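## Task

Take the green shorts out of the laundry pile and set them on the table half belonging to the left arm, away from every other garment. All the remaining garments must stay on the pile's half. Nothing may end up on the floor or draped over a table edge. Dropping or tossing garments is allowed. Anything that stays put only because the robot holds it does not count. Finish with the grippers released and the arms withdrawn.

## Robot and tools

Robot: two simulated arms, left_arm and right_arm. Each has six joints (waist, shoulder, elbow, wrist pitch, wrist yaw, wrist roll) plus a two-finger gripper.

Frame: all printed hand poses share one scene frame. Its origin sits at table-top height, midway between the arms, roughly 5 to 10 cm back from the near table edge. +x runs out across the table, +y points toward the left_arm side, +z is up. The arm names do not correspond to image sides. Positions are in metres, orientation is a quaternion in w,x,y,z order. The printed hand position can be somewhat wrong, worse when an arm is stretched far. In the gripper's own axes, the fingers extend along +z and close along y; the reported point lies between the pads, about 1 cm short of the fingertips.

execute_actions takes "actions", a list holding zero or one item, and an optional "pictures" boolean (images come by default). An empty list only reports the current state. A move item is {"rows": [...], "steps": n}: 1 to 15 rows, n from 1 to 15 (default 15), each step lasting 1/30 s. One row is used per step; if rows run out, the final row is held for the remaining steps. A wait item is {"steps": n} with n up to 300, measured from the previous result; the arms keep heading to the last target meanwhile. A refused call moves nothing.

Every row is a single flat list of 14 numbers covering both arms, even if one arm stays still: left_arm waist, shoulder, elbow, wrist pitch, wrist yaw, wrist roll, grip, then the same seven for right_arm. The joint numbers are absolute target angles in radians, in the same terms as the printed Joint positions, not offsets. Nominal ranges for each arm: waist -2.618 to 3.054, shoulder 0.000 to 3.142, elbow 0.000 to 3.142, wrist pitch -1.571 to 1.571, wrist yaw -1.571 to 1.571, wrist roll -2.094 to 2.094. The true stops may differ by up to 0.036 rad. A target more than 0.036 rad outside a range, and farther out than the joint's last reported angle, gets the call refused; a target past the real stop is trimmed to the stop, and the result may print "joint sent to its limit" (possibly about an earlier move). Silence about limits proves nothing.

Grip is an absolute setting from -1 (closed) to +1 (fully open). Fingers follow the motor through a spring, so once they touch something they stop while grip_measured keeps moving toward your number. Pads meet near -0.94; each millimetre of object width raises that by about 0.0208. Sending a value further below the object's width reading squeezes harder, up to roughly 50 to 62 N per pad (less on thin parts). To keep holding, keep repeating the closing value in later rows. Each gripper's reading has a fixed bias of up to about 0.02.

Motion limits: each joint's commanded target is kept near its measured angle, within 0.202 rad (waist), 0.258 (shoulder), 0.238 (elbow), 0.573 (wrist pitch), 0.522 (wrist yaw and roll). If targets would shift a gripper over 70 mm from where it is, all targets are scaled toward the current angles, so large moves need several calls. Friction may leave a joint up to about 0.031 rad off, and smaller commanded changes may do nothing.

Results: a state line "left_arm: … | right_arm: …" with each gripper's position and quaternion; grip_measured per arm on the -1..+1 scale; Joint positions per arm (six angles in radians, then finger opening in metres, 0.093 open to 0.000 closed, which bottoms out at 0 and may read below a held object's width, by up to about 12 mm or more on soft items); Joint velocities likewise. "joint command not followed" means the clearance check altered or blocked some joint targets while the rest of the row ran. HELD marks steps where your row was partly or wholly not sent; after a HELD step, or once everything has nearly stopped, the arms stop chasing the target until a new action. MOTOR HOT appears at 75 °C; at 90 °C that arm halts for 10 s; at 100 °C it goes limp and drops. These appear as OVER-TEMPERATURE FAULT lines. Holding loads heats motors, so do not grip longer than needed.

The robot keeps moving while you compose a reply, so plan before the first call.

zoom_image gives an enlarged view of one camera's latest frame: "camera" is one of cam_head_left, cam_head_right, cam_high, cam_low, cam_left_wrist, cam_right_wrist (all 504x504); "region" is [x0, y0, x1, y1] in pixels from the top-left corner, at most 504 by 504.

finished_scene takes "scene", the current scene's number. Replying without any tool call ends everything.

Avoid: arms striking or shoving each other (can end the scene); hitting the bar under the bases and the plate behind it, whose tops may stand up to about 3 cm above the table, with no warning; slamming, hard pushes into the table, slips and clumsy drops; leaving any garment off or hanging over the edge. Release and retract before finishing.

Each tool is called after "Call:" by a JSON object that holds its "name" and its "arguments", one argument or row to a line.

## Session

Call:
{"name": "execute_actions", "arguments": {
  "actions": []
}}

Scene clock: 0.00 s of 6000.00 s.
left_arm: end_effector_position=(+0.3676, +0.3183, +0.4274) grip_measured=+1.000 end_effector_quat_wxyz=(+0.715, +0.011, +0.699, -0.019) | right_arm: end_effector_position=(+0.3591, -0.2929, +0.4238) grip_measured=+0.998 end_effector_quat_wxyz=(+0.719, +0.025, +0.694, -0.026)
Joint positions: left_arm=[ 0.006  1.055  1.058  0.016 -0.012 -0.007  0.093] | right_arm=[0.003 1.05  1.045 0.007 0.009 0.008 0.093]
Joint velocities: left_arm=[-0.002 -0.017  0.012 -0.066 -0.007 -0.022  0.   ] | right_arm=[-0.012 -0.012  0.012 -0.037 -0.022  0.022 -0.   ]
Motor temperatures (°C, as the motors report them): left_arm=[26 27 25 26 26 24] | right_arm=[25 27 27 28 26 24]

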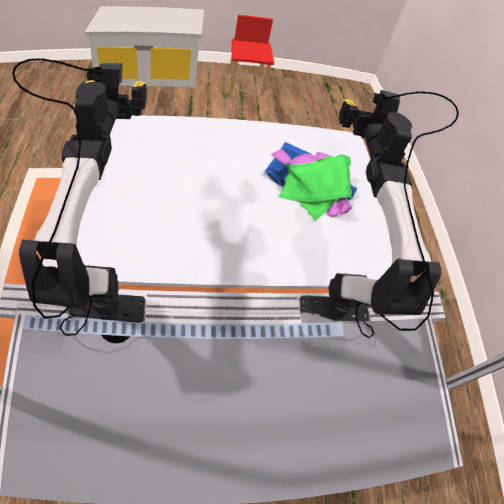

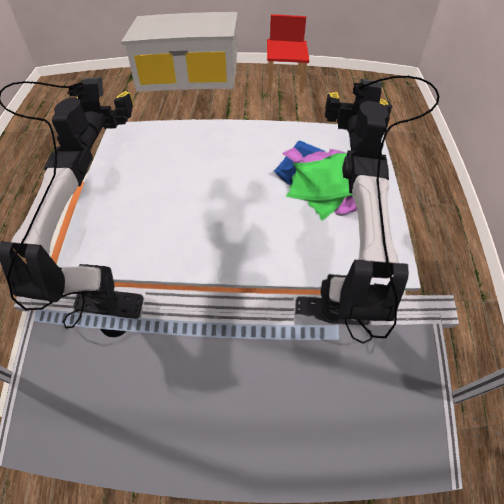

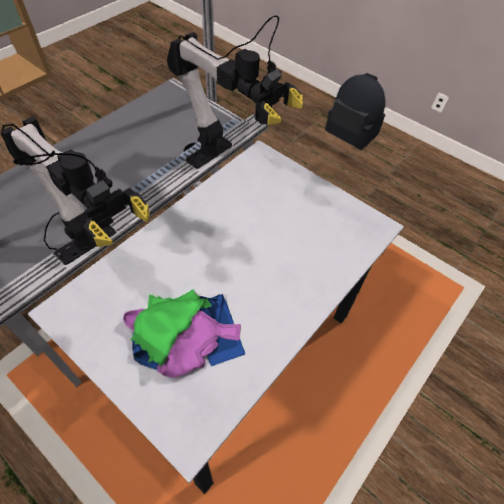

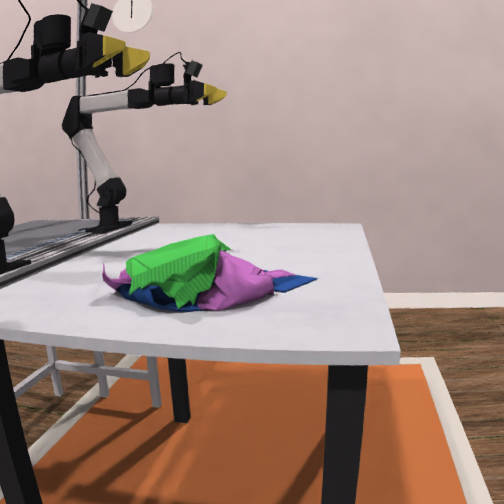

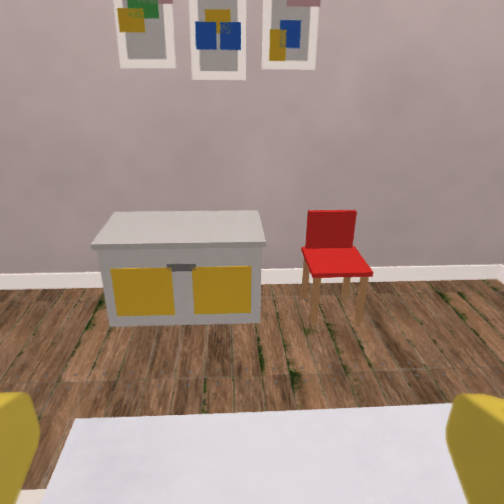

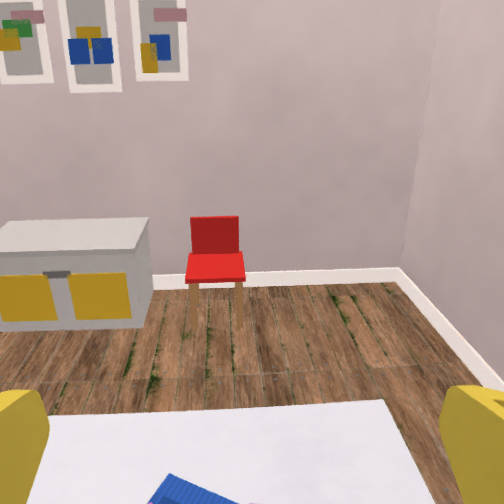

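Call:
{"name": "execute_actions", "arguments": {
  "actions": [
    {"rows":[[0.006,1.055,1.058,0.016,-0.012,-0.007,1,0.1,1.5,1.2,-1.0,0,0,1]],"steps":15}
  ],
  "pictures": false
}}

Call:
{"name": "execute_actions", "arguments": {
  "actions": [
    {"steps":30}
  ]
}}

Scene clock: 8.77 s of 6000.00 s.
left_arm: end_effector_position=(+0.3676, +0.3183, +0.4274) grip_measured=+1.000 end_effector_quat_wxyz=(+0.715, +0.011, +0.699, -0.019) | right_arm: end_effector_position=(+0.3485, -0.2635, +0.1577) grip_measured=+0.998 end_effector_quat_wxyz=(+0.239, -0.008, +0.971, -0.005)
Joint positions: left_arm=[ 0.006  1.055  1.058  0.016 -0.012 -0.007  0.093] | right_arm=[ 0.088  1.494  1.167 -0.794  0.006  0.007  0.093]
Joint velocities: left_arm=[-0.012 -0.002  0.002  0.022 -0.051 -0.051  0.   ] | right_arm=[ 0.09   0.398 -0.007 -1.648 -0.11   0.051 -0.   ]
Motor temperatures (°C, as the motors report them): left_arm=[26 28 26 29 26 24] | right_arm=[25 27 29 31 26 24]
Steps of this call (steps 1 to 90: nothing new was sent; then 5.27 s passed at rest; steps 91 to 105: all 15 steps of this action). Readings (joint positions):
91: left_arm=[0.006 1.055 1.058 0.016 -0.012 -0.007] | right_arm=[0.008 1.062 1.061 -0.030 0.011 0.008]
92: left_arm=[0.006 1.055 1.058 0.016 -0.012 -0.007] | right_arm=[0.021 1.091 1.096 -0.083 0.012 0.008]
94: left_arm=[0.006 1.055 1.058 0.016 -0.012 -0.007] | right_arm=[0.046 1.161 1.143 -0.164 0.010 0.008]
98: left_arm=[0.006 1.055 1.058 0.016 -0.012 -0.007] | right_arm=[0.066 1.297 1.165 -0.336 0.008 0.008]
105: the state above

Scene clock: 9.77 s of 6000.00 s.
left_arm: end_effector_position=(+0.3676, +0.3183, +0.4274) grip_measured=+1.000 end_effector_quat_wxyz=(+0.715, +0.011, +0.699, -0.019) | right_arm: end_effector_position=(+0.3064, -0.2636, +0.1395) grip_measured=+0.998 end_effector_quat_wxyz=(+0.140, -0.010, +0.990, -0.005)
Joint positions: left_arm=[ 0.006  1.055  1.058  0.016 -0.012 -0.007  0.093] | right_arm=[ 0.091  1.505  1.176 -0.992  0.005  0.006  0.093]
Joint velocities: left_arm=[-0.007 -0.002 -0.007 -0.022  0.007 -0.037  0.   ] | right_arm=[-0.002  0.002 -0.012 -0.022 -0.022  0.037  0.   ]
Motor temperatures (°C, as the motors report them): left_arm=[26 28 27 30 26 24] | right_arm=[25 28 29 31 26 24]
Steps of this call (steps 1 to 30: the robot went on to your last target). Readings (joint positions):
1: left_arm=[0.006 1.055 1.058 0.016 -0.012 -0.007] | right_arm=[0.090 1.503 1.167 -0.843 0.005 0.006]
2: left_arm=[0.006 1.055 1.058 0.016 -0.012 -0.007] | right_arm=[0.091 1.505 1.167 -0.880 0.005 0.006]
4: left_arm=[0.006 1.055 1.058 0.016 -0.012 -0.007] | right_arm=[0.091 1.505 1.170 -0.928 0.005 0.006]
8: left_arm=[0.006 1.055 1.058 0.016 -0.012 -0.007] | right_arm=[0.091 1.505 1.175 -0.969 0.005 0.006]
30: the state above
All arms were judged still, so your last target was given up. Only a new action makes them travel on or press farther. Fingers that are still opening or closing keep moving.

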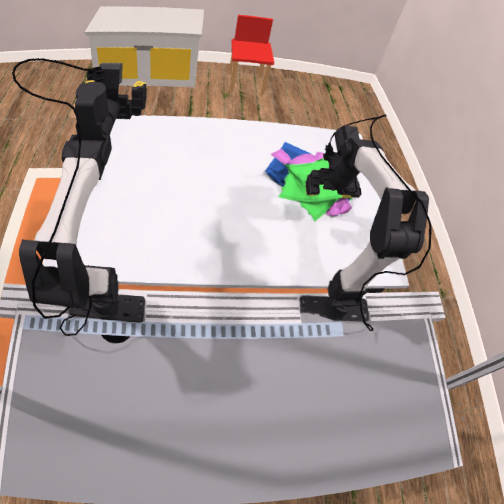

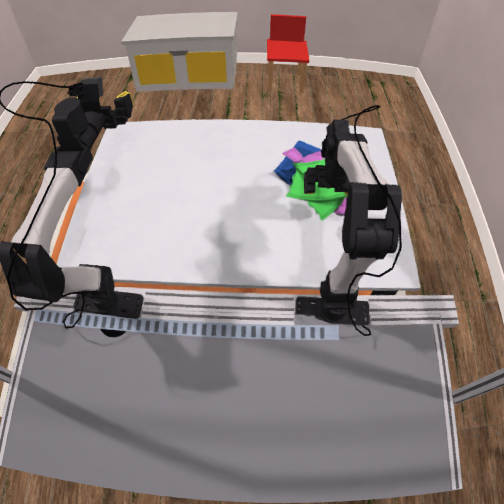

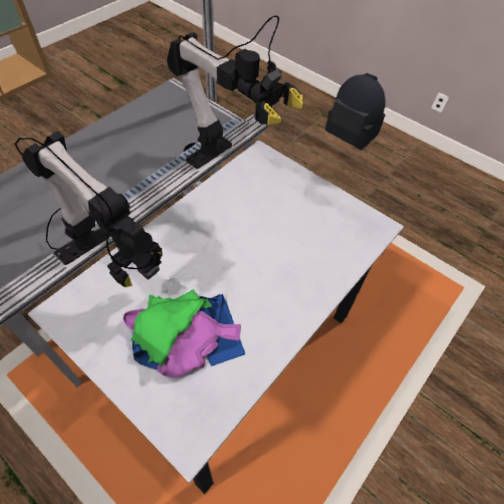

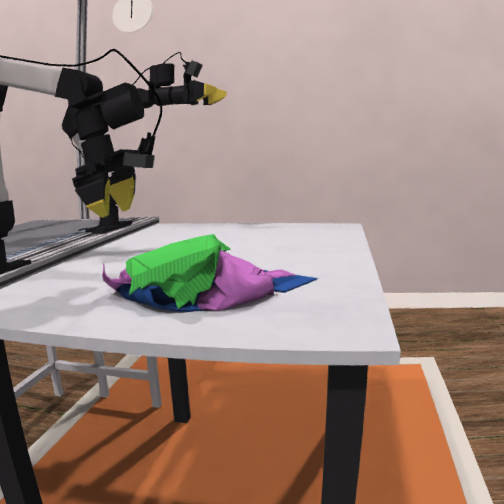

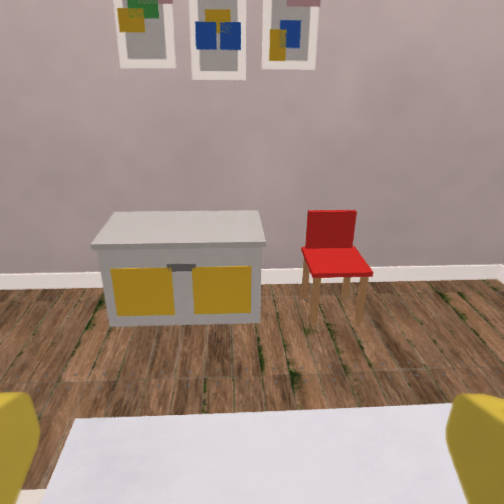

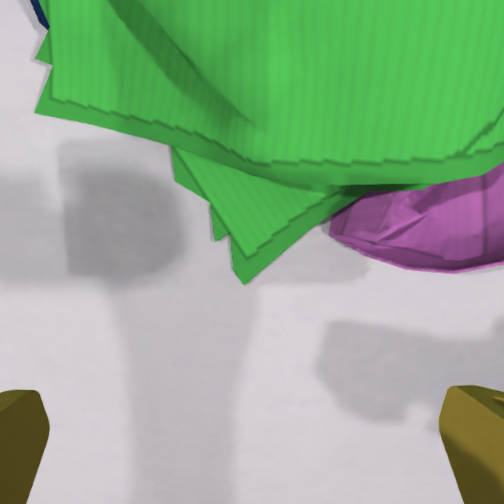

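Call:
{"name": "execute_actions", "arguments": {
  "actions": [
    {"rows":[[0.006,1.055,1.058,0.016,-0.012,-0.007,1,0.17,1.85,1.55,-1.15,0,0,1]],"steps":15}
  ],
  "pictures": false
}}

Call:
{"name": "execute_actions", "arguments": {
  "actions": [
    {"steps":20}
  ]
}}

Scene clock: 16.87 s of 6000.00 s.
left_arm: end_effector_position=(+0.3676, +0.3183, +0.4274) grip_measured=+1.000 end_effector_quat_wxyz=(+0.715, +0.011, +0.699, -0.019) | right_arm: end_effector_position=(+0.3621, -0.2325, +0.1252) grip_measured=+0.998 end_effector_quat_wxyz=(+0.070, -0.050, +0.996, -0.003)
Joint positions: left_arm=[ 0.006  1.055  1.058  0.016 -0.012 -0.007  0.093] | right_arm=[ 0.169  1.853  1.526 -1.135  0.001  0.005  0.093]
Joint velocities: left_arm=[-0.012 -0.022  0.007  0.022 -0.007  0.007  0.   ] | right_arm=[ 0.007  0.007  0.012  0.007  0.037 -0.022  0.   ]
Motor temperatures (°C, as the motors report them): left_arm=[26 28 28 31 26 24] | right_arm=[25 29 31 30 26 24]
Steps of this call (steps 1 to 90: nothing new was sent; then 3.60 s passed at rest; steps 91 to 105: all 15 steps of this action). Readings (joint positions):
91: left_arm=[0.006 1.055 1.058 0.016 -0.012 -0.007] | right_arm=[0.097 1.534 1.212 -1.034 0.007 0.006]
92: left_arm=[0.006 1.055 1.058 0.016 -0.012 -0.007] | right_arm=[0.113 1.599 1.292 -1.093 0.008 0.006]
94: left_arm=[0.006 1.055 1.058 0.016 -0.012 -0.007] | right_arm=[0.147 1.748 1.450 -1.110 0.006 0.006]
98: left_arm=[0.006 1.055 1.058 0.016 -0.012 -0.007] | right_arm=[0.169 1.853 1.526 -1.098 0.001 0.005]
105: the state above

Scene clock: 17.53 s of 6000.00 s.
left_arm: end_effector_position=(+0.3676, +0.3183, +0.4274) grip_measured=+1.000 end_effector_quat_wxyz=(+0.715, +0.011, +0.699, -0.019) | right_arm: end_effector_position=(+0.3604, -0.2326, +0.1250) grip_measured=+0.998 end_effector_quat_wxyz=(+0.066, -0.050, +0.997, -0.004)
Joint positions: left_arm=[ 0.006  1.055  1.058  0.016 -0.012 -0.007  0.093] | right_arm=[ 0.169  1.853  1.526 -1.142  0.001  0.005  0.093]
Joint velocities: left_arm=[ 0.002  0.007 -0.007 -0.037 -0.051 -0.037  0.   ] | right_arm=[-0.012  0.007  0.012  0.066  0.022 -0.022 -0.001]
Motor temperatures (°C, as the motors report them): left_arm=[26 28 28 31 26 24] | right_arm=[25 29 31 30 26 24]
Steps of this call (steps 1 to 15: the robot went on to your last target; steps 16 to 20: nothing new was sent). Readings (joint positions):
1: left_arm=[0.006 1.055 1.058 0.016 -0.012 -0.007] | right_arm=[0.169 1.853 1.526 -1.137 0.001 0.005]
2: left_arm=[0.006 1.055 1.058 0.016 -0.012 -0.007] | right_arm=[0.169 1.853 1.526 -1.138 0.001 0.005]
4: left_arm=[0.006 1.055 1.058 0.016 -0.012 -0.007] | right_arm=[0.169 1.853 1.526 -1.140 0.001 0.005]
8: left_arm=[0.006 1.055 1.058 0.016 -0.012 -0.007] | right_arm=[0.169 1.853 1.526 -1.141 0.001 0.005]
20: the state above
All arms were judged still, so your last target was given up. Only a new action makes them travel on or press farther. Fingers that are still opening or closing keep moving.

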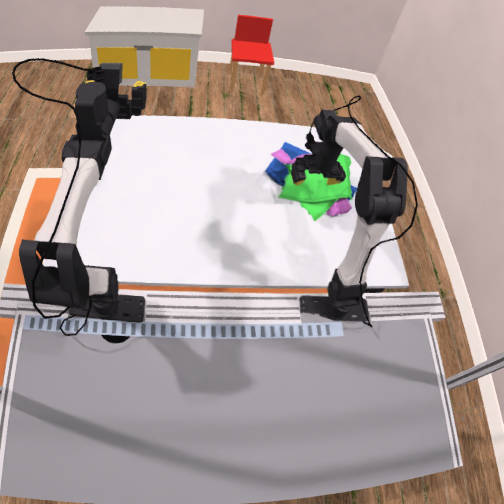

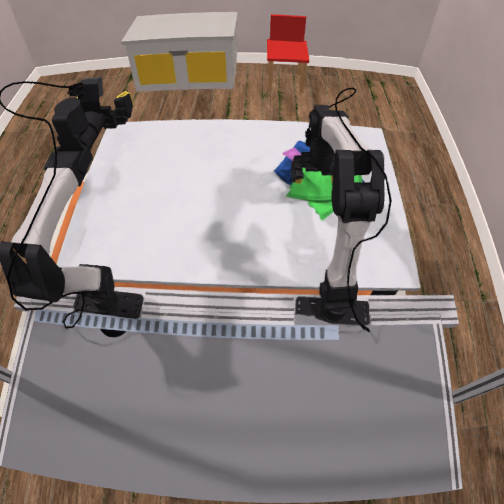

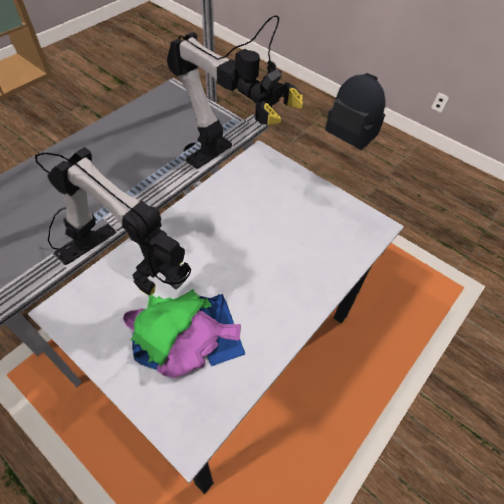

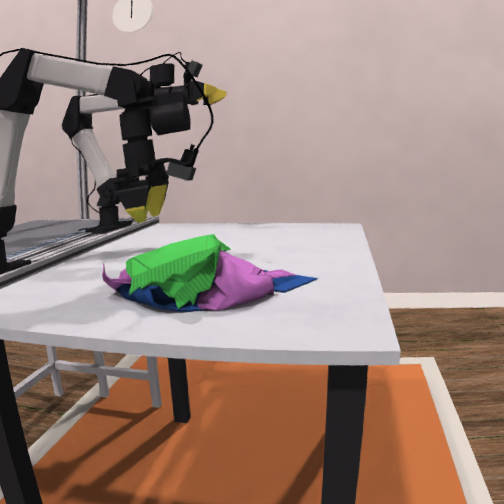

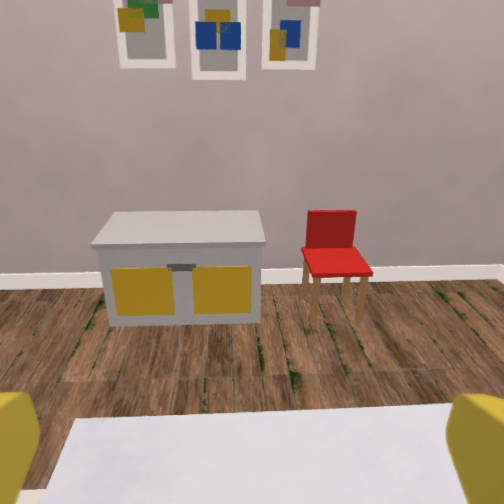

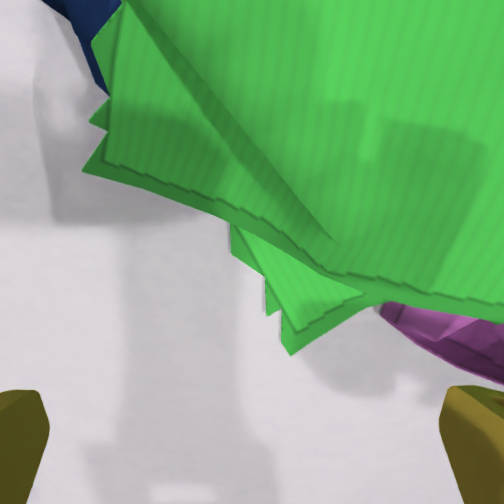

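Call:
{"name": "execute_actions", "arguments": {
  "actions": [
    {"rows":[[0.006,1.055,1.058,0.016,-0.012,-0.007,1,0.17,1.9,1.55,-1.11,0,0,1],[0.006,1.055,1.058,0.016,-0.012,-0.007,1,0.17,1.93,1.55,-1.08,0,0,1],[0.006,1.055,1.058,0.016,-0.012,-0.007,1,0.17,1.96,1.55,-1.05,0,0,1],[0.006,1.055,1.058,0.016,-0.012,-0.007,1,0.17,1.99,1.55,-1.02,0,0,1],[0.006,1.055,1.058,0.016,-0.012,-0.007,1,0.17,2.02,1.55,-0.99,0,0,1],[0.006,1.055,1.058,0.016,-0.012,-0.007,1,0.17,2.05,1.55,-0.95,0,0,1]],"steps":15}
  ]
}}

Scene clock: 28.50 s of 6000.00 s.
left_arm: end_effector_position=(+0.3676, +0.3183, +0.4274) grip_measured=+1.000 end_effector_quat_wxyz=(+0.715, +0.011, +0.699, -0.019) | right_arm: end_effector_position=(+0.3958, -0.2298, +0.0583) grip_measured=+0.998 end_effector_quat_wxyz=(+0.050, -0.050, +0.998, -0.004)
Joint positions: left_arm=[ 0.006  1.055  1.058  0.016 -0.012 -0.007  0.093] | right_arm=[ 0.169  2.057  1.541 -0.985  0.001  0.005  0.093]
Joint velocities: left_arm=[ 0.007 -0.007 -0.002 -0.007 -0.051 -0.051  0.   ] | right_arm=[-0.007 -0.017 -0.022  0.037  0.051 -0.007  0.   ]
Motor temperatures (°C, as the motors report them): left_arm=[26 28 30 33 26 24] | right_arm=[25 32 32 29 26 24]
Steps of this call (steps 1 to 90: nothing new was sent; then 7.47 s passed at rest; steps 91 to 105: all 15 steps of this action). Readings (joint positions):
91: left_arm=[0.006 1.055 1.058 0.016 -0.012 -0.007] | right_arm=[0.169 1.855 1.526 -1.142 0.001 0.005]
92: left_arm=[0.006 1.055 1.058 0.016 -0.012 -0.007] | right_arm=[0.169 1.861 1.529 -1.140 0.001 0.005]
94: left_arm=[0.006 1.055 1.058 0.016 -0.012 -0.007] | right_arm=[0.169 1.895 1.537 -1.118 0.001 0.005]
98: left_arm=[0.006 1.055 1.058 0.016 -0.012 -0.007] | right_arm=[0.169 2.012 1.541 -1.030 0.001 0.005]
105: the state above

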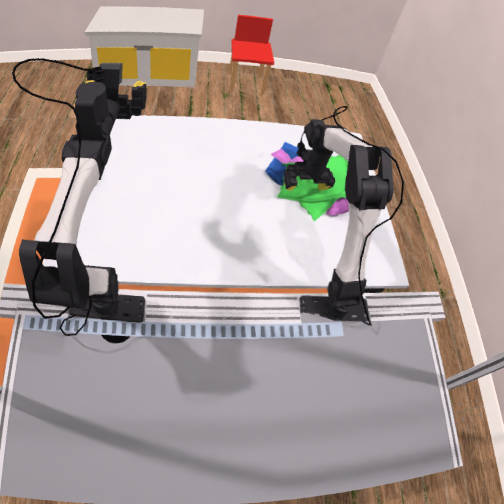

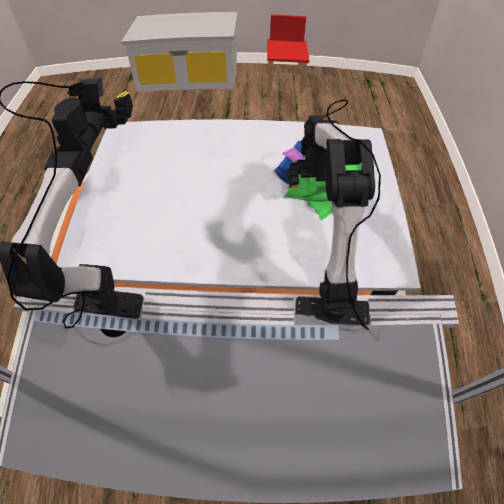

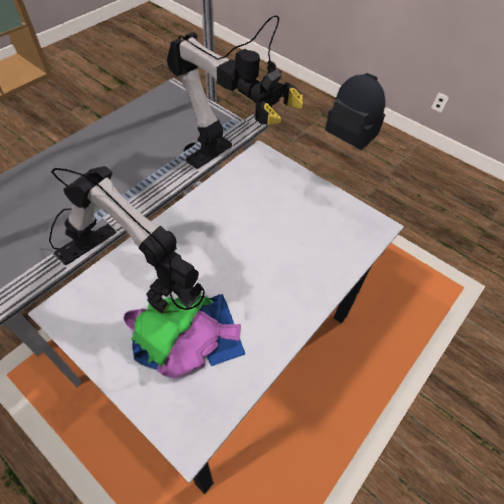

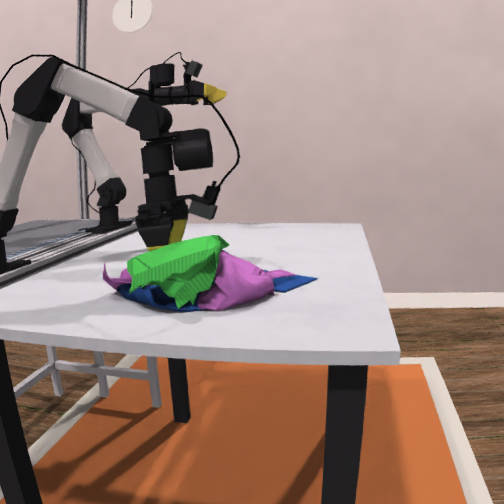

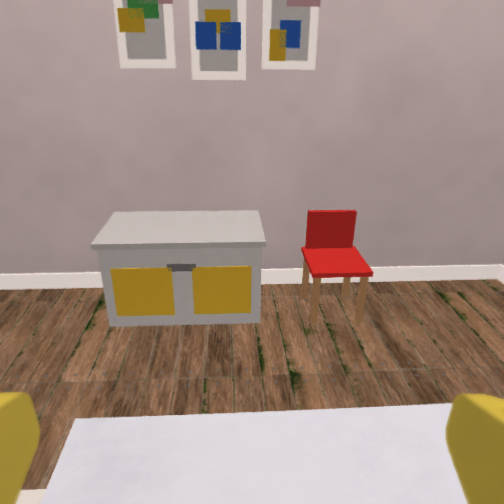

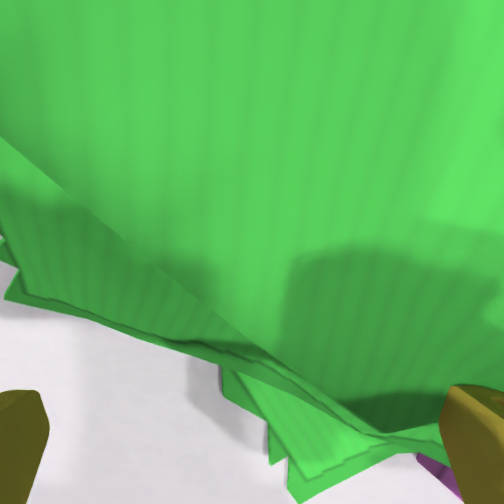

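Call:
{"name": "execute_actions", "arguments": {
  "actions": [
    {"rows":[[0.006,1.055,1.058,0.016,-0.012,-0.007,1,0.17,2.07,1.55,-0.93,0,0,0.5],[0.006,1.055,1.058,0.016,-0.012,-0.007,1,0.17,2.09,1.55,-0.91,0,0,0.5],[0.006,1.055,1.058,0.016,-0.012,-0.007,1,0.17,2.11,1.55,-0.89,0,0,0.5],[0.006,1.055,1.058,0.016,-0.012,-0.007,1,0.17,2.13,1.55,-0.87,0,0,0.5],[0.006,1.055,1.058,0.016,-0.012,-0.007,1,0.17,2.15,1.55,-0.85,0,0,0.5],[0.006,1.055,1.058,0.016,-0.012,-0.007,1,0.17,2.16,1.55,-0.84,0,0,0.5]],"steps":15}
  ]
}}

Scene clock: 43.63 s of 6000.00 s.
left_arm: end_effector_position=(+0.3676, +0.3183, +0.4274) grip_measured=+1.000 end_effector_quat_wxyz=(+0.715, +0.011, +0.699, -0.019) | right_arm: end_effector_position=(+0.4146, -0.2283, +0.0262) grip_measured=+0.502 end_effector_quat_wxyz=(+0.060, -0.050, +0.997, -0.004)
Joint positions: left_arm=[ 0.006  1.055  1.058  0.016 -0.012 -0.007  0.093] | right_arm=[ 0.169  2.146  1.541 -0.877  0.001  0.005  0.069]
Joint velocities: left_arm=[-0.007  0.007 -0.002 -0.022 -0.081  0.037  0.   ] | right_arm=[ 0.007 -0.002 -0.002  0.081  0.022  0.007 -0.001]
Motor temperatures (°C, as the motors report them): left_arm=[26 28 31 34 26 24] | right_arm=[25 37 33 29 26 24]
Steps of this call (steps 1 to 15: the robot went on to your last target; steps 16 to 110: nothing new was sent; then 10.97 s passed at rest; steps 111 to 125: all 15 steps of this action). Readings (joint positions):
111: left_arm=[0.006 1.055 1.058 0.016 -0.012 -0.007] | right_arm=[0.169 2.057 1.541 -0.975 0.001 0.005]
112: left_arm=[0.006 1.055 1.058 0.016 -0.012 -0.007] | right_arm=[0.169 2.058 1.541 -0.971 0.001 0.005]
114: left_arm=[0.006 1.055 1.058 0.016 -0.012 -0.007] | right_arm=[0.169 2.068 1.541 -0.949 0.001 0.005]
118: left_arm=[0.006 1.055 1.058 0.016 -0.012 -0.007] | right_arm=[0.169 2.124 1.541 -0.897 0.001 0.005]
125: the state above

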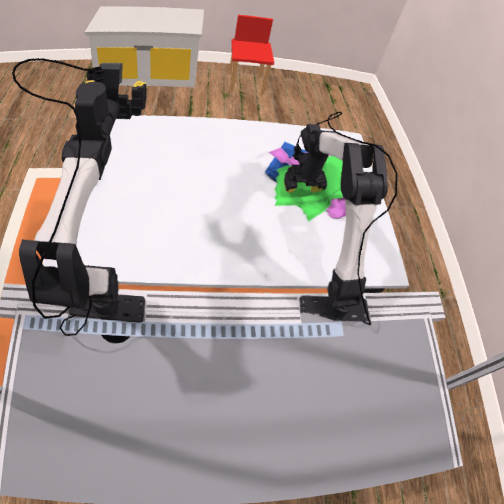

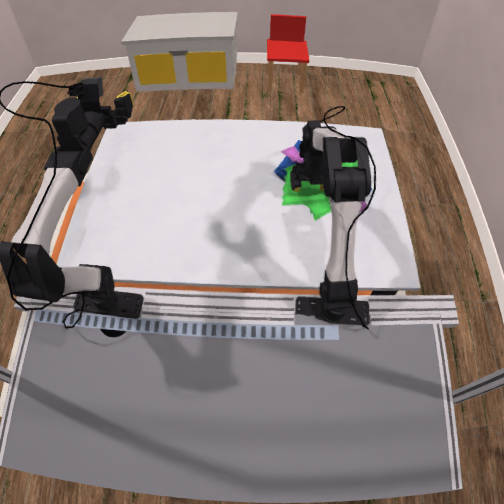

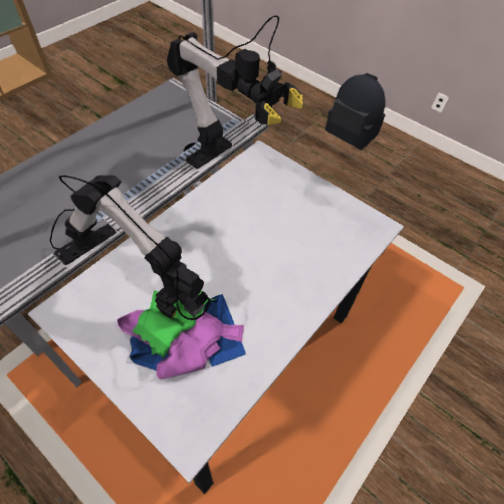

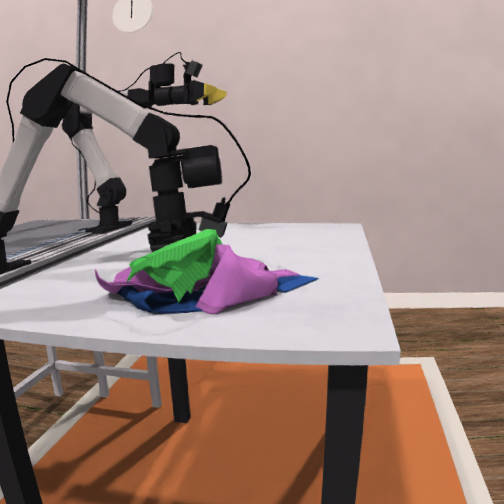

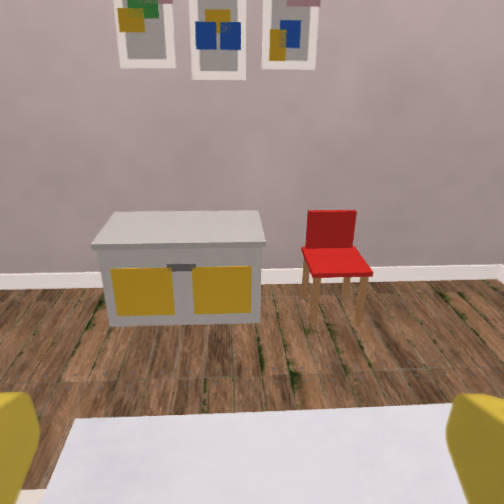

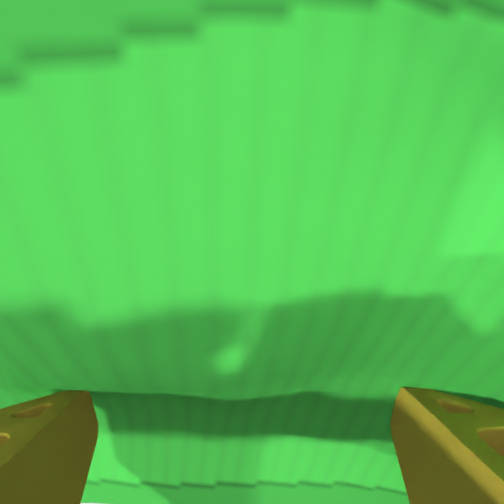

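Pressing on cloth. Close and lift.

Call:
{"name": "execute_actions", "arguments": {
  "actions": [
    {"rows":[[0.006,1.055,1.058,0.016,-0.012,-0.007,1,0.17,2.16,1.55,-0.84,0,0,-1]],"steps":15}
  ],
  "pictures": false
}}

Call:
{"name": "execute_actions", "arguments": {
  "actions": [
    {"steps":15}
  ],
  "pictures": false
}}

Call:
{"name": "execute_actions", "arguments": {
  "actions": [
    {"rows":[[0.006,1.055,1.058,0.016,-0.012,-0.007,1,0.17,2.13,1.56,-0.87,0,0,-1],[0.006,1.055,1.058,0.016,-0.012,-0.007,1,0.17,2.10,1.57,-0.90,0,0,-1],[0.006,1.055,1.058,0.016,-0.012,-0.007,1,0.17,2.07,1.58,-0.93,0,0,-1],[0.006,1.055,1.058,0.016,-0.012,-0.007,1,0.17,2.04,1.59,-0.96,0,0,-1],[0.006,1.055,1.058,0.016,-0.012,-0.007,1,0.17,2.01,1.60,-0.99,0,0,-1],[0.006,1.055,1.058,0.016,-0.012,-0.007,1,0.17,1.98,1.61,-1.02,0,0,-1],[0.006,1.055,1.058,0.016,-0.012,-0.007,1,0.17,1.95,1.62,-1.05,0,0,-1],[0.006,1.055,1.058,0.016,-0.012,-0.007,1,0.17,1.92,1.63,-1.08,0,0,-1],[0.006,1.055,1.058,0.016,-0.012,-0.007,1,0.17,1.89,1.64,-1.10,0,0,-1],[0.006,1.055,1.058,0.016,-0.012,-0.007,1,0.17,1.86,1.65,-1.10,0,0,-1],[0.006,1.055,1.058,0.016,-0.012,-0.007,1,0.17,1.83,1.66,-1.10,0,0,-1],[0.006,1.055,1.058,0.016,-0.012,-0.007,1,0.17,1.80,1.67,-1.10,0,0,-1]],"steps":15}
  ]
}}

Scene clock: 60.53 s of 6000.00 s.
left_arm: end_effector_position=(+0.3676, +0.3183, +0.4274) grip_measured=+1.000 end_effector_quat_wxyz=(+0.715, +0.011, +0.699, -0.019) | right_arm: end_effector_position=(+0.4174, -0.2280, +0.0266) grip_measured=-0.993 end_effector_quat_wxyz=(+0.066, -0.050, +0.997, -0.004)
Joint positions: left_arm=[ 0.006  1.055  1.058  0.016 -0.012 -0.007  0.093] | right_arm=[ 0.169  2.146  1.541 -0.865  0.001  0.005  0.   ]
Joint velocities: left_arm=[ 0.012 -0.007 -0.002  0.037 -0.051 -0.022  0.   ] | right_arm=[-0.002 -0.007  0.007  0.007 -0.022  0.037  0.   ]
Motor temperatures (°C, as the motors report them): left_arm=[26 29 33 36 26 24] | right_arm=[25 39 34 30 26 24]
Steps of this call (steps 1 to 15: the robot went on to your last target; steps 16 to 120: nothing new was sent; then 12.40 s passed at rest; steps 121 to 135: all 15 steps of this action). Readings (joint positions):
121: left_arm=[0.006 1.055 1.058 0.016 -0.012 -0.007] | right_arm=[0.169 2.146 1.541 -0.873 0.001 0.005]
122: left_arm=[0.006 1.055 1.058 0.016 -0.012 -0.007] | right_arm=[0.169 2.146 1.541 -0.872 0.001 0.005]
124: left_arm=[0.006 1.055 1.058 0.016 -0.012 -0.007] | right_arm=[0.169 2.146 1.541 -0.870 0.001 0.005]
128: left_arm=[0.006 1.055 1.058 0.016 -0.012 -0.007] | right_arm=[0.169 2.146 1.541 -0.866 0.001 0.005]
135: the state above

Scene clock: 61.03 s of 6000.00 s.
left_arm: end_effector_position=(+0.3676, +0.3183, +0.4274) grip_measured=+1.000 end_effector_quat_wxyz=(+0.715, +0.011, +0.699, -0.019) | right_arm: end_effector_position=(+0.4175, -0.2280, +0.0266) grip_measured=-0.993 end_effector_quat_wxyz=(+0.066, -0.050, +0.997, -0.004)
Joint positions: left_arm=[ 0.006  1.055  1.058  0.016 -0.012 -0.007  0.093] | right_arm=[ 0.169  2.146  1.541 -0.865  0.001  0.005  0.   ]
Joint velocities: left_arm=[-0.017 -0.007 -0.012  0.007 -0.037 -0.037  0.   ] | right_arm=[ 0.017 -0.012  0.007  0.051  0.022  0.007  0.   ]
Motor temperatures (°C, as the motors report them): left_arm=[26 29 33 36 26 24] | right_arm=[25 39 34 30 26 24]
Steps of this call (steps 1 to 15: the robot went on to your last target). Readings (joint positions):
1: left_arm=[0.006 1.055 1.058 0.016 -0.012 -0.007] | right_arm=[0.169 2.146 1.541 -0.865 0.001 0.005]
2: left_arm=[0.006 1.055 1.058 0.016 -0.012 -0.007] | right_arm=[0.169 2.146 1.541 -0.865 0.001 0.005]
4: left_arm=[0.006 1.055 1.058 0.016 -0.012 -0.007] | right_arm=[0.169 2.146 1.541 -0.865 0.001 0.005]
8: left_arm=[0.006 1.055 1.058 0.016 -0.012 -0.007] | right_arm=[0.169 2.146 1.541 -0.865 0.001 0.005]
15: the state above
All arms were judged still, so your last target was given up. Only a new action makes them travel on or press farther. Fingers that are still opening or closing keep moving.

Scene clock: 61.53 s of 6000.00 s.
left_arm: end_effector_position=(+0.3676, +0.3183, +0.4274) grip_measured=+1.000 end_effector_quat_wxyz=(+0.715, +0.011, +0.699, -0.019) | right_arm: end_effector_position=(+0.4088, -0.2266, +0.2004) grip_measured=-0.993 end_effector_quat_wxyz=(+0.211, -0.050, +0.976, +0.004)
Joint positions: left_arm=[ 0.006  1.055  1.058  0.016 -0.012 -0.007  0.093] | right_arm=[ 0.169  1.787  1.667 -1.055  0.001  0.005  0.   ]
Joint velocities: left_arm=[-0.007 -0.007 -0.002  0.037  0.051 -0.022  0.   ] | right_arm=[ 0.002 -0.452  0.237 -0.022  0.037 -0.051  0.   ]
Motor temperatures (°C, as the motors report them): left_arm=[26 29 33 36 26 24] | right_arm=[25 39 34 30 26 24]
Steps of this call (steps 1 to 15: all 15 steps of this action). Readings (joint positions):
1: left_arm=[0.006 1.055 1.058 0.016 -0.012 -0.007] | right_arm=[0.169 2.146 1.541 -0.865 0.001 0.005]
2: left_arm=[0.006 1.055 1.058 0.016 -0.012 -0.007] | right_arm=[0.169 2.143 1.541 -0.867 0.001 0.005]
4: left_arm=[0.006 1.055 1.058 0.016 -0.012 -0.007] | right_arm=[0.169 2.123 1.541 -0.890 0.001 0.005]
8: left_arm=[0.006 1.055 1.058 0.016 -0.012 -0.007] | right_arm=[0.169 2.013 1.573 -0.979 0.001 0.005]
15: the state above

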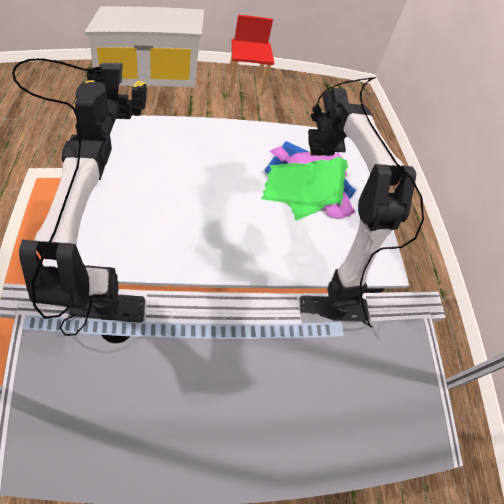

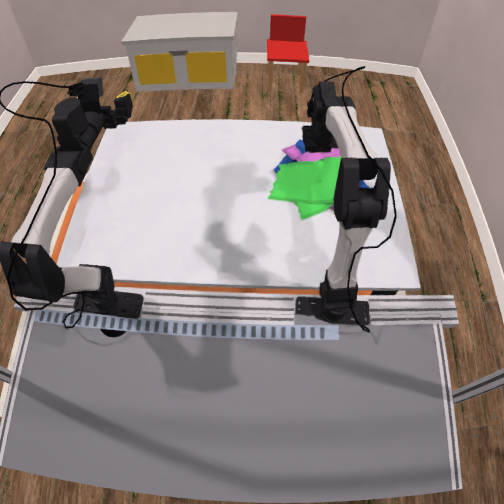

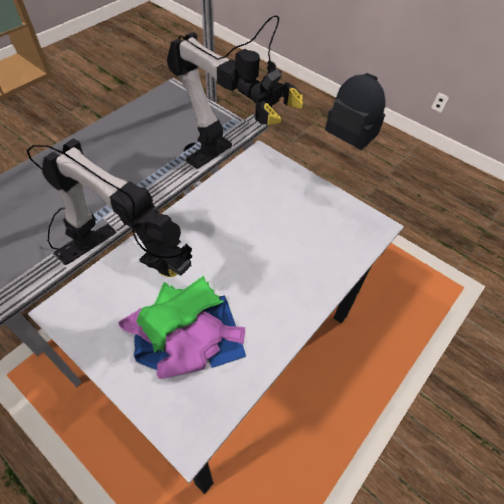

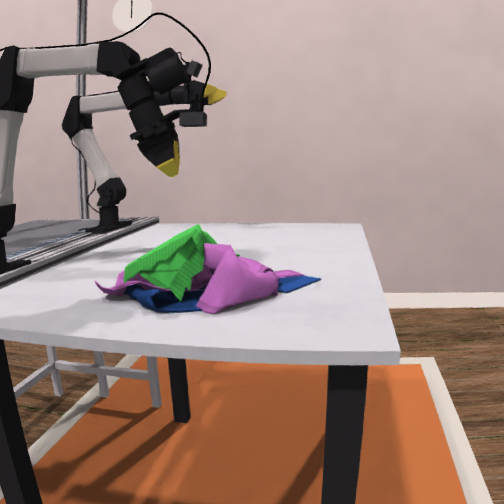

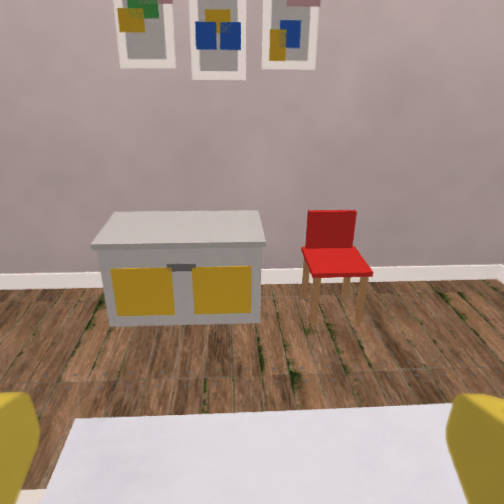

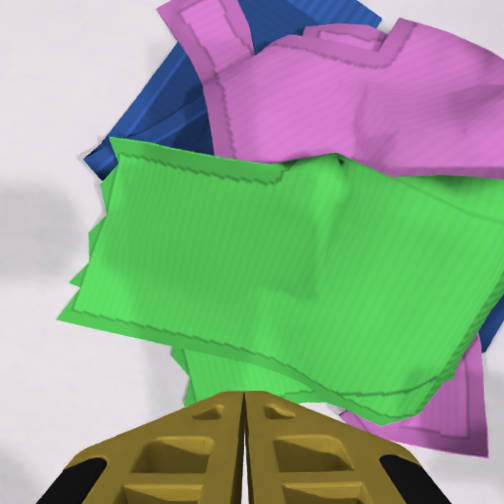

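Call:
{"name": "execute_actions", "arguments": {
  "actions": [
    {"rows":[[0.006,1.055,1.058,0.016,-0.012,-0.007,1,0.14,2.15,2.05,-1.4,0,1.57,0.3]],"steps":15}
  ],
  "pictures": false
}}

Call:
{"name": "execute_actions", "arguments": {
  "actions": [
    {"steps":20}
  ]
}}

Scene clock: 74.57 s of 6000.00 s.
left_arm: end_effector_position=(+0.3676, +0.3183, +0.4274) grip_measured=+1.000 end_effector_quat_wxyz=(+0.715, +0.011, +0.699, -0.019) | right_arm: end_effector_position=(+0.4230, -0.2339, +0.1415) grip_measured=+0.298 end_effector_quat_wxyz=(+0.038, +0.591, +0.805, +0.025)
Joint positions: left_arm=[ 0.006  1.055  1.058  0.016 -0.012 -0.007  0.093] | right_arm=[ 0.15   2.16   2.028 -1.379 -0.     1.353  0.059]
Joint velocities: left_arm=[-0.002  0.002 -0.002 -0.007  0.022 -0.081  0.   ] | right_arm=[-0.002 -0.027 -0.002 -0.11   0.022  1.429 -0.   ]
Motor temperatures (°C, as the motors report them): left_arm=[26 29 34 37 26 24] | right_arm=[25 38 34 30 26 24]
Steps of this call (steps 1 to 30: the robot went on to your last target; steps 31 to 120: nothing new was sent; then 8.53 s passed at rest; steps 121 to 135: all 15 steps of this action). Readings (joint positions):
121: left_arm=[0.006 1.055 1.058 0.016 -0.012 -0.007] | right_arm=[0.169 1.811 1.718 -1.146 -0.000 0.074]
122: left_arm=[0.006 1.055 1.058 0.016 -0.012 -0.007] | right_arm=[0.167 1.872 1.810 -1.221 -0.000 0.173]
124: left_arm=[0.006 1.055 1.058 0.016 -0.012 -0.007] | right_arm=[0.160 2.010 1.973 -1.273 -0.000 0.368]
128: left_arm=[0.006 1.055 1.058 0.016 -0.012 -0.007] | right_arm=[0.151 2.149 2.028 -1.312 -0.000 0.756]
135: the state above

Scene clock: 75.23 s of 6000.00 s.
left_arm: end_effector_position=(+0.3676, +0.3183, +0.4274) grip_measured=+1.000 end_effector_quat_wxyz=(+0.715, +0.011, +0.699, -0.019) | right_arm: end_effector_position=(+0.4205, -0.2341, +0.1415) grip_measured=+0.298 end_effector_quat_wxyz=(+0.032, +0.672, +0.739, +0.026)
Joint positions: left_arm=[ 0.006  1.055  1.058  0.016 -0.012 -0.007  0.093] | right_arm=[ 0.15   2.159  2.028 -1.389 -0.     1.562  0.059]
Joint velocities: left_arm=[ 0.007 -0.012  0.002 -0.007  0.007 -0.066  0.   ] | right_arm=[-0.012 -0.012  0.002 -0.037 -0.007 -0.037 -0.   ]
Motor temperatures (°C, as the motors report them): left_arm=[26 29 34 37 26 24] | right_arm=[25 38 34 30 26 24]
Steps of this call (steps 1 to 20: the robot went on to your last target). Readings (joint positions):
1: left_arm=[0.006 1.055 1.058 0.016 -0.012 -0.007] | right_arm=[0.150 2.159 2.028 -1.382 -0.000 1.395]
2: left_arm=[0.006 1.055 1.058 0.016 -0.012 -0.007] | right_arm=[0.150 2.159 2.028 -1.384 -0.000 1.430]
4: left_arm=[0.006 1.055 1.058 0.016 -0.012 -0.007] | right_arm=[0.150 2.159 2.028 -1.387 -0.000 1.479]
8: left_arm=[0.006 1.055 1.058 0.016 -0.012 -0.007] | right_arm=[0.150 2.159 2.028 -1.389 -0.000 1.530]
20: the state above

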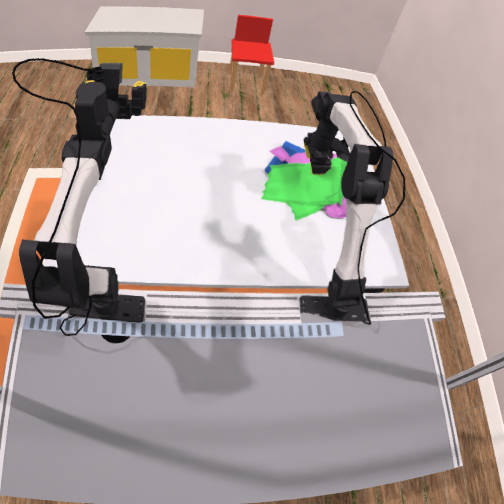

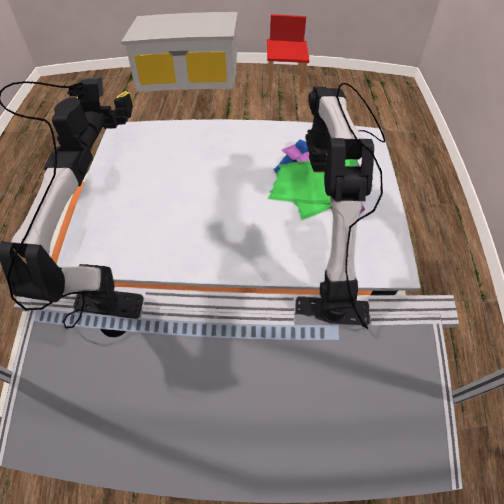

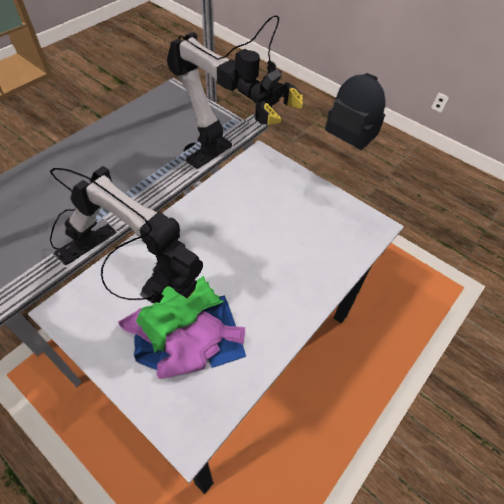

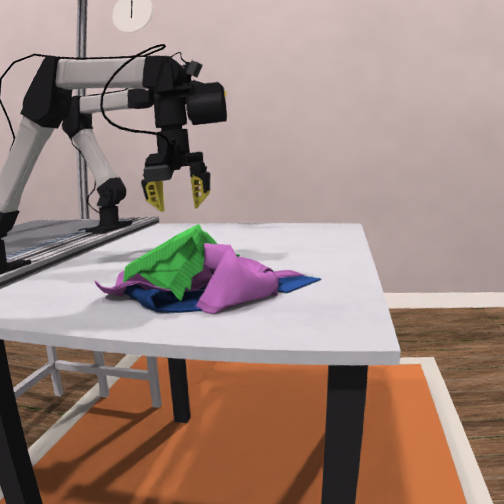

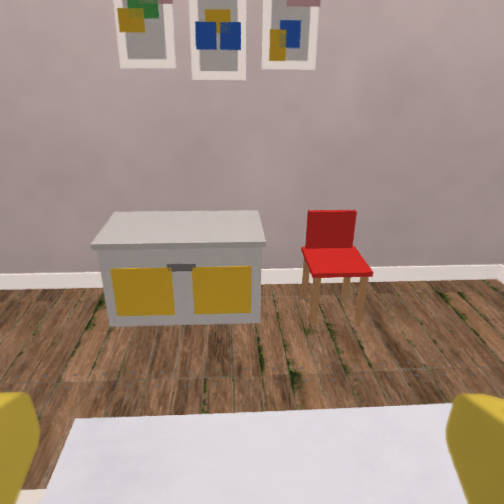

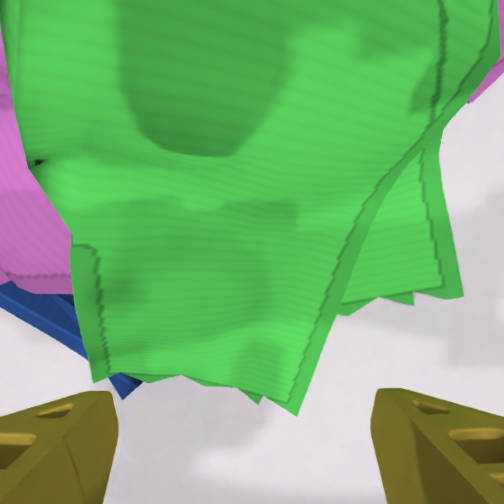

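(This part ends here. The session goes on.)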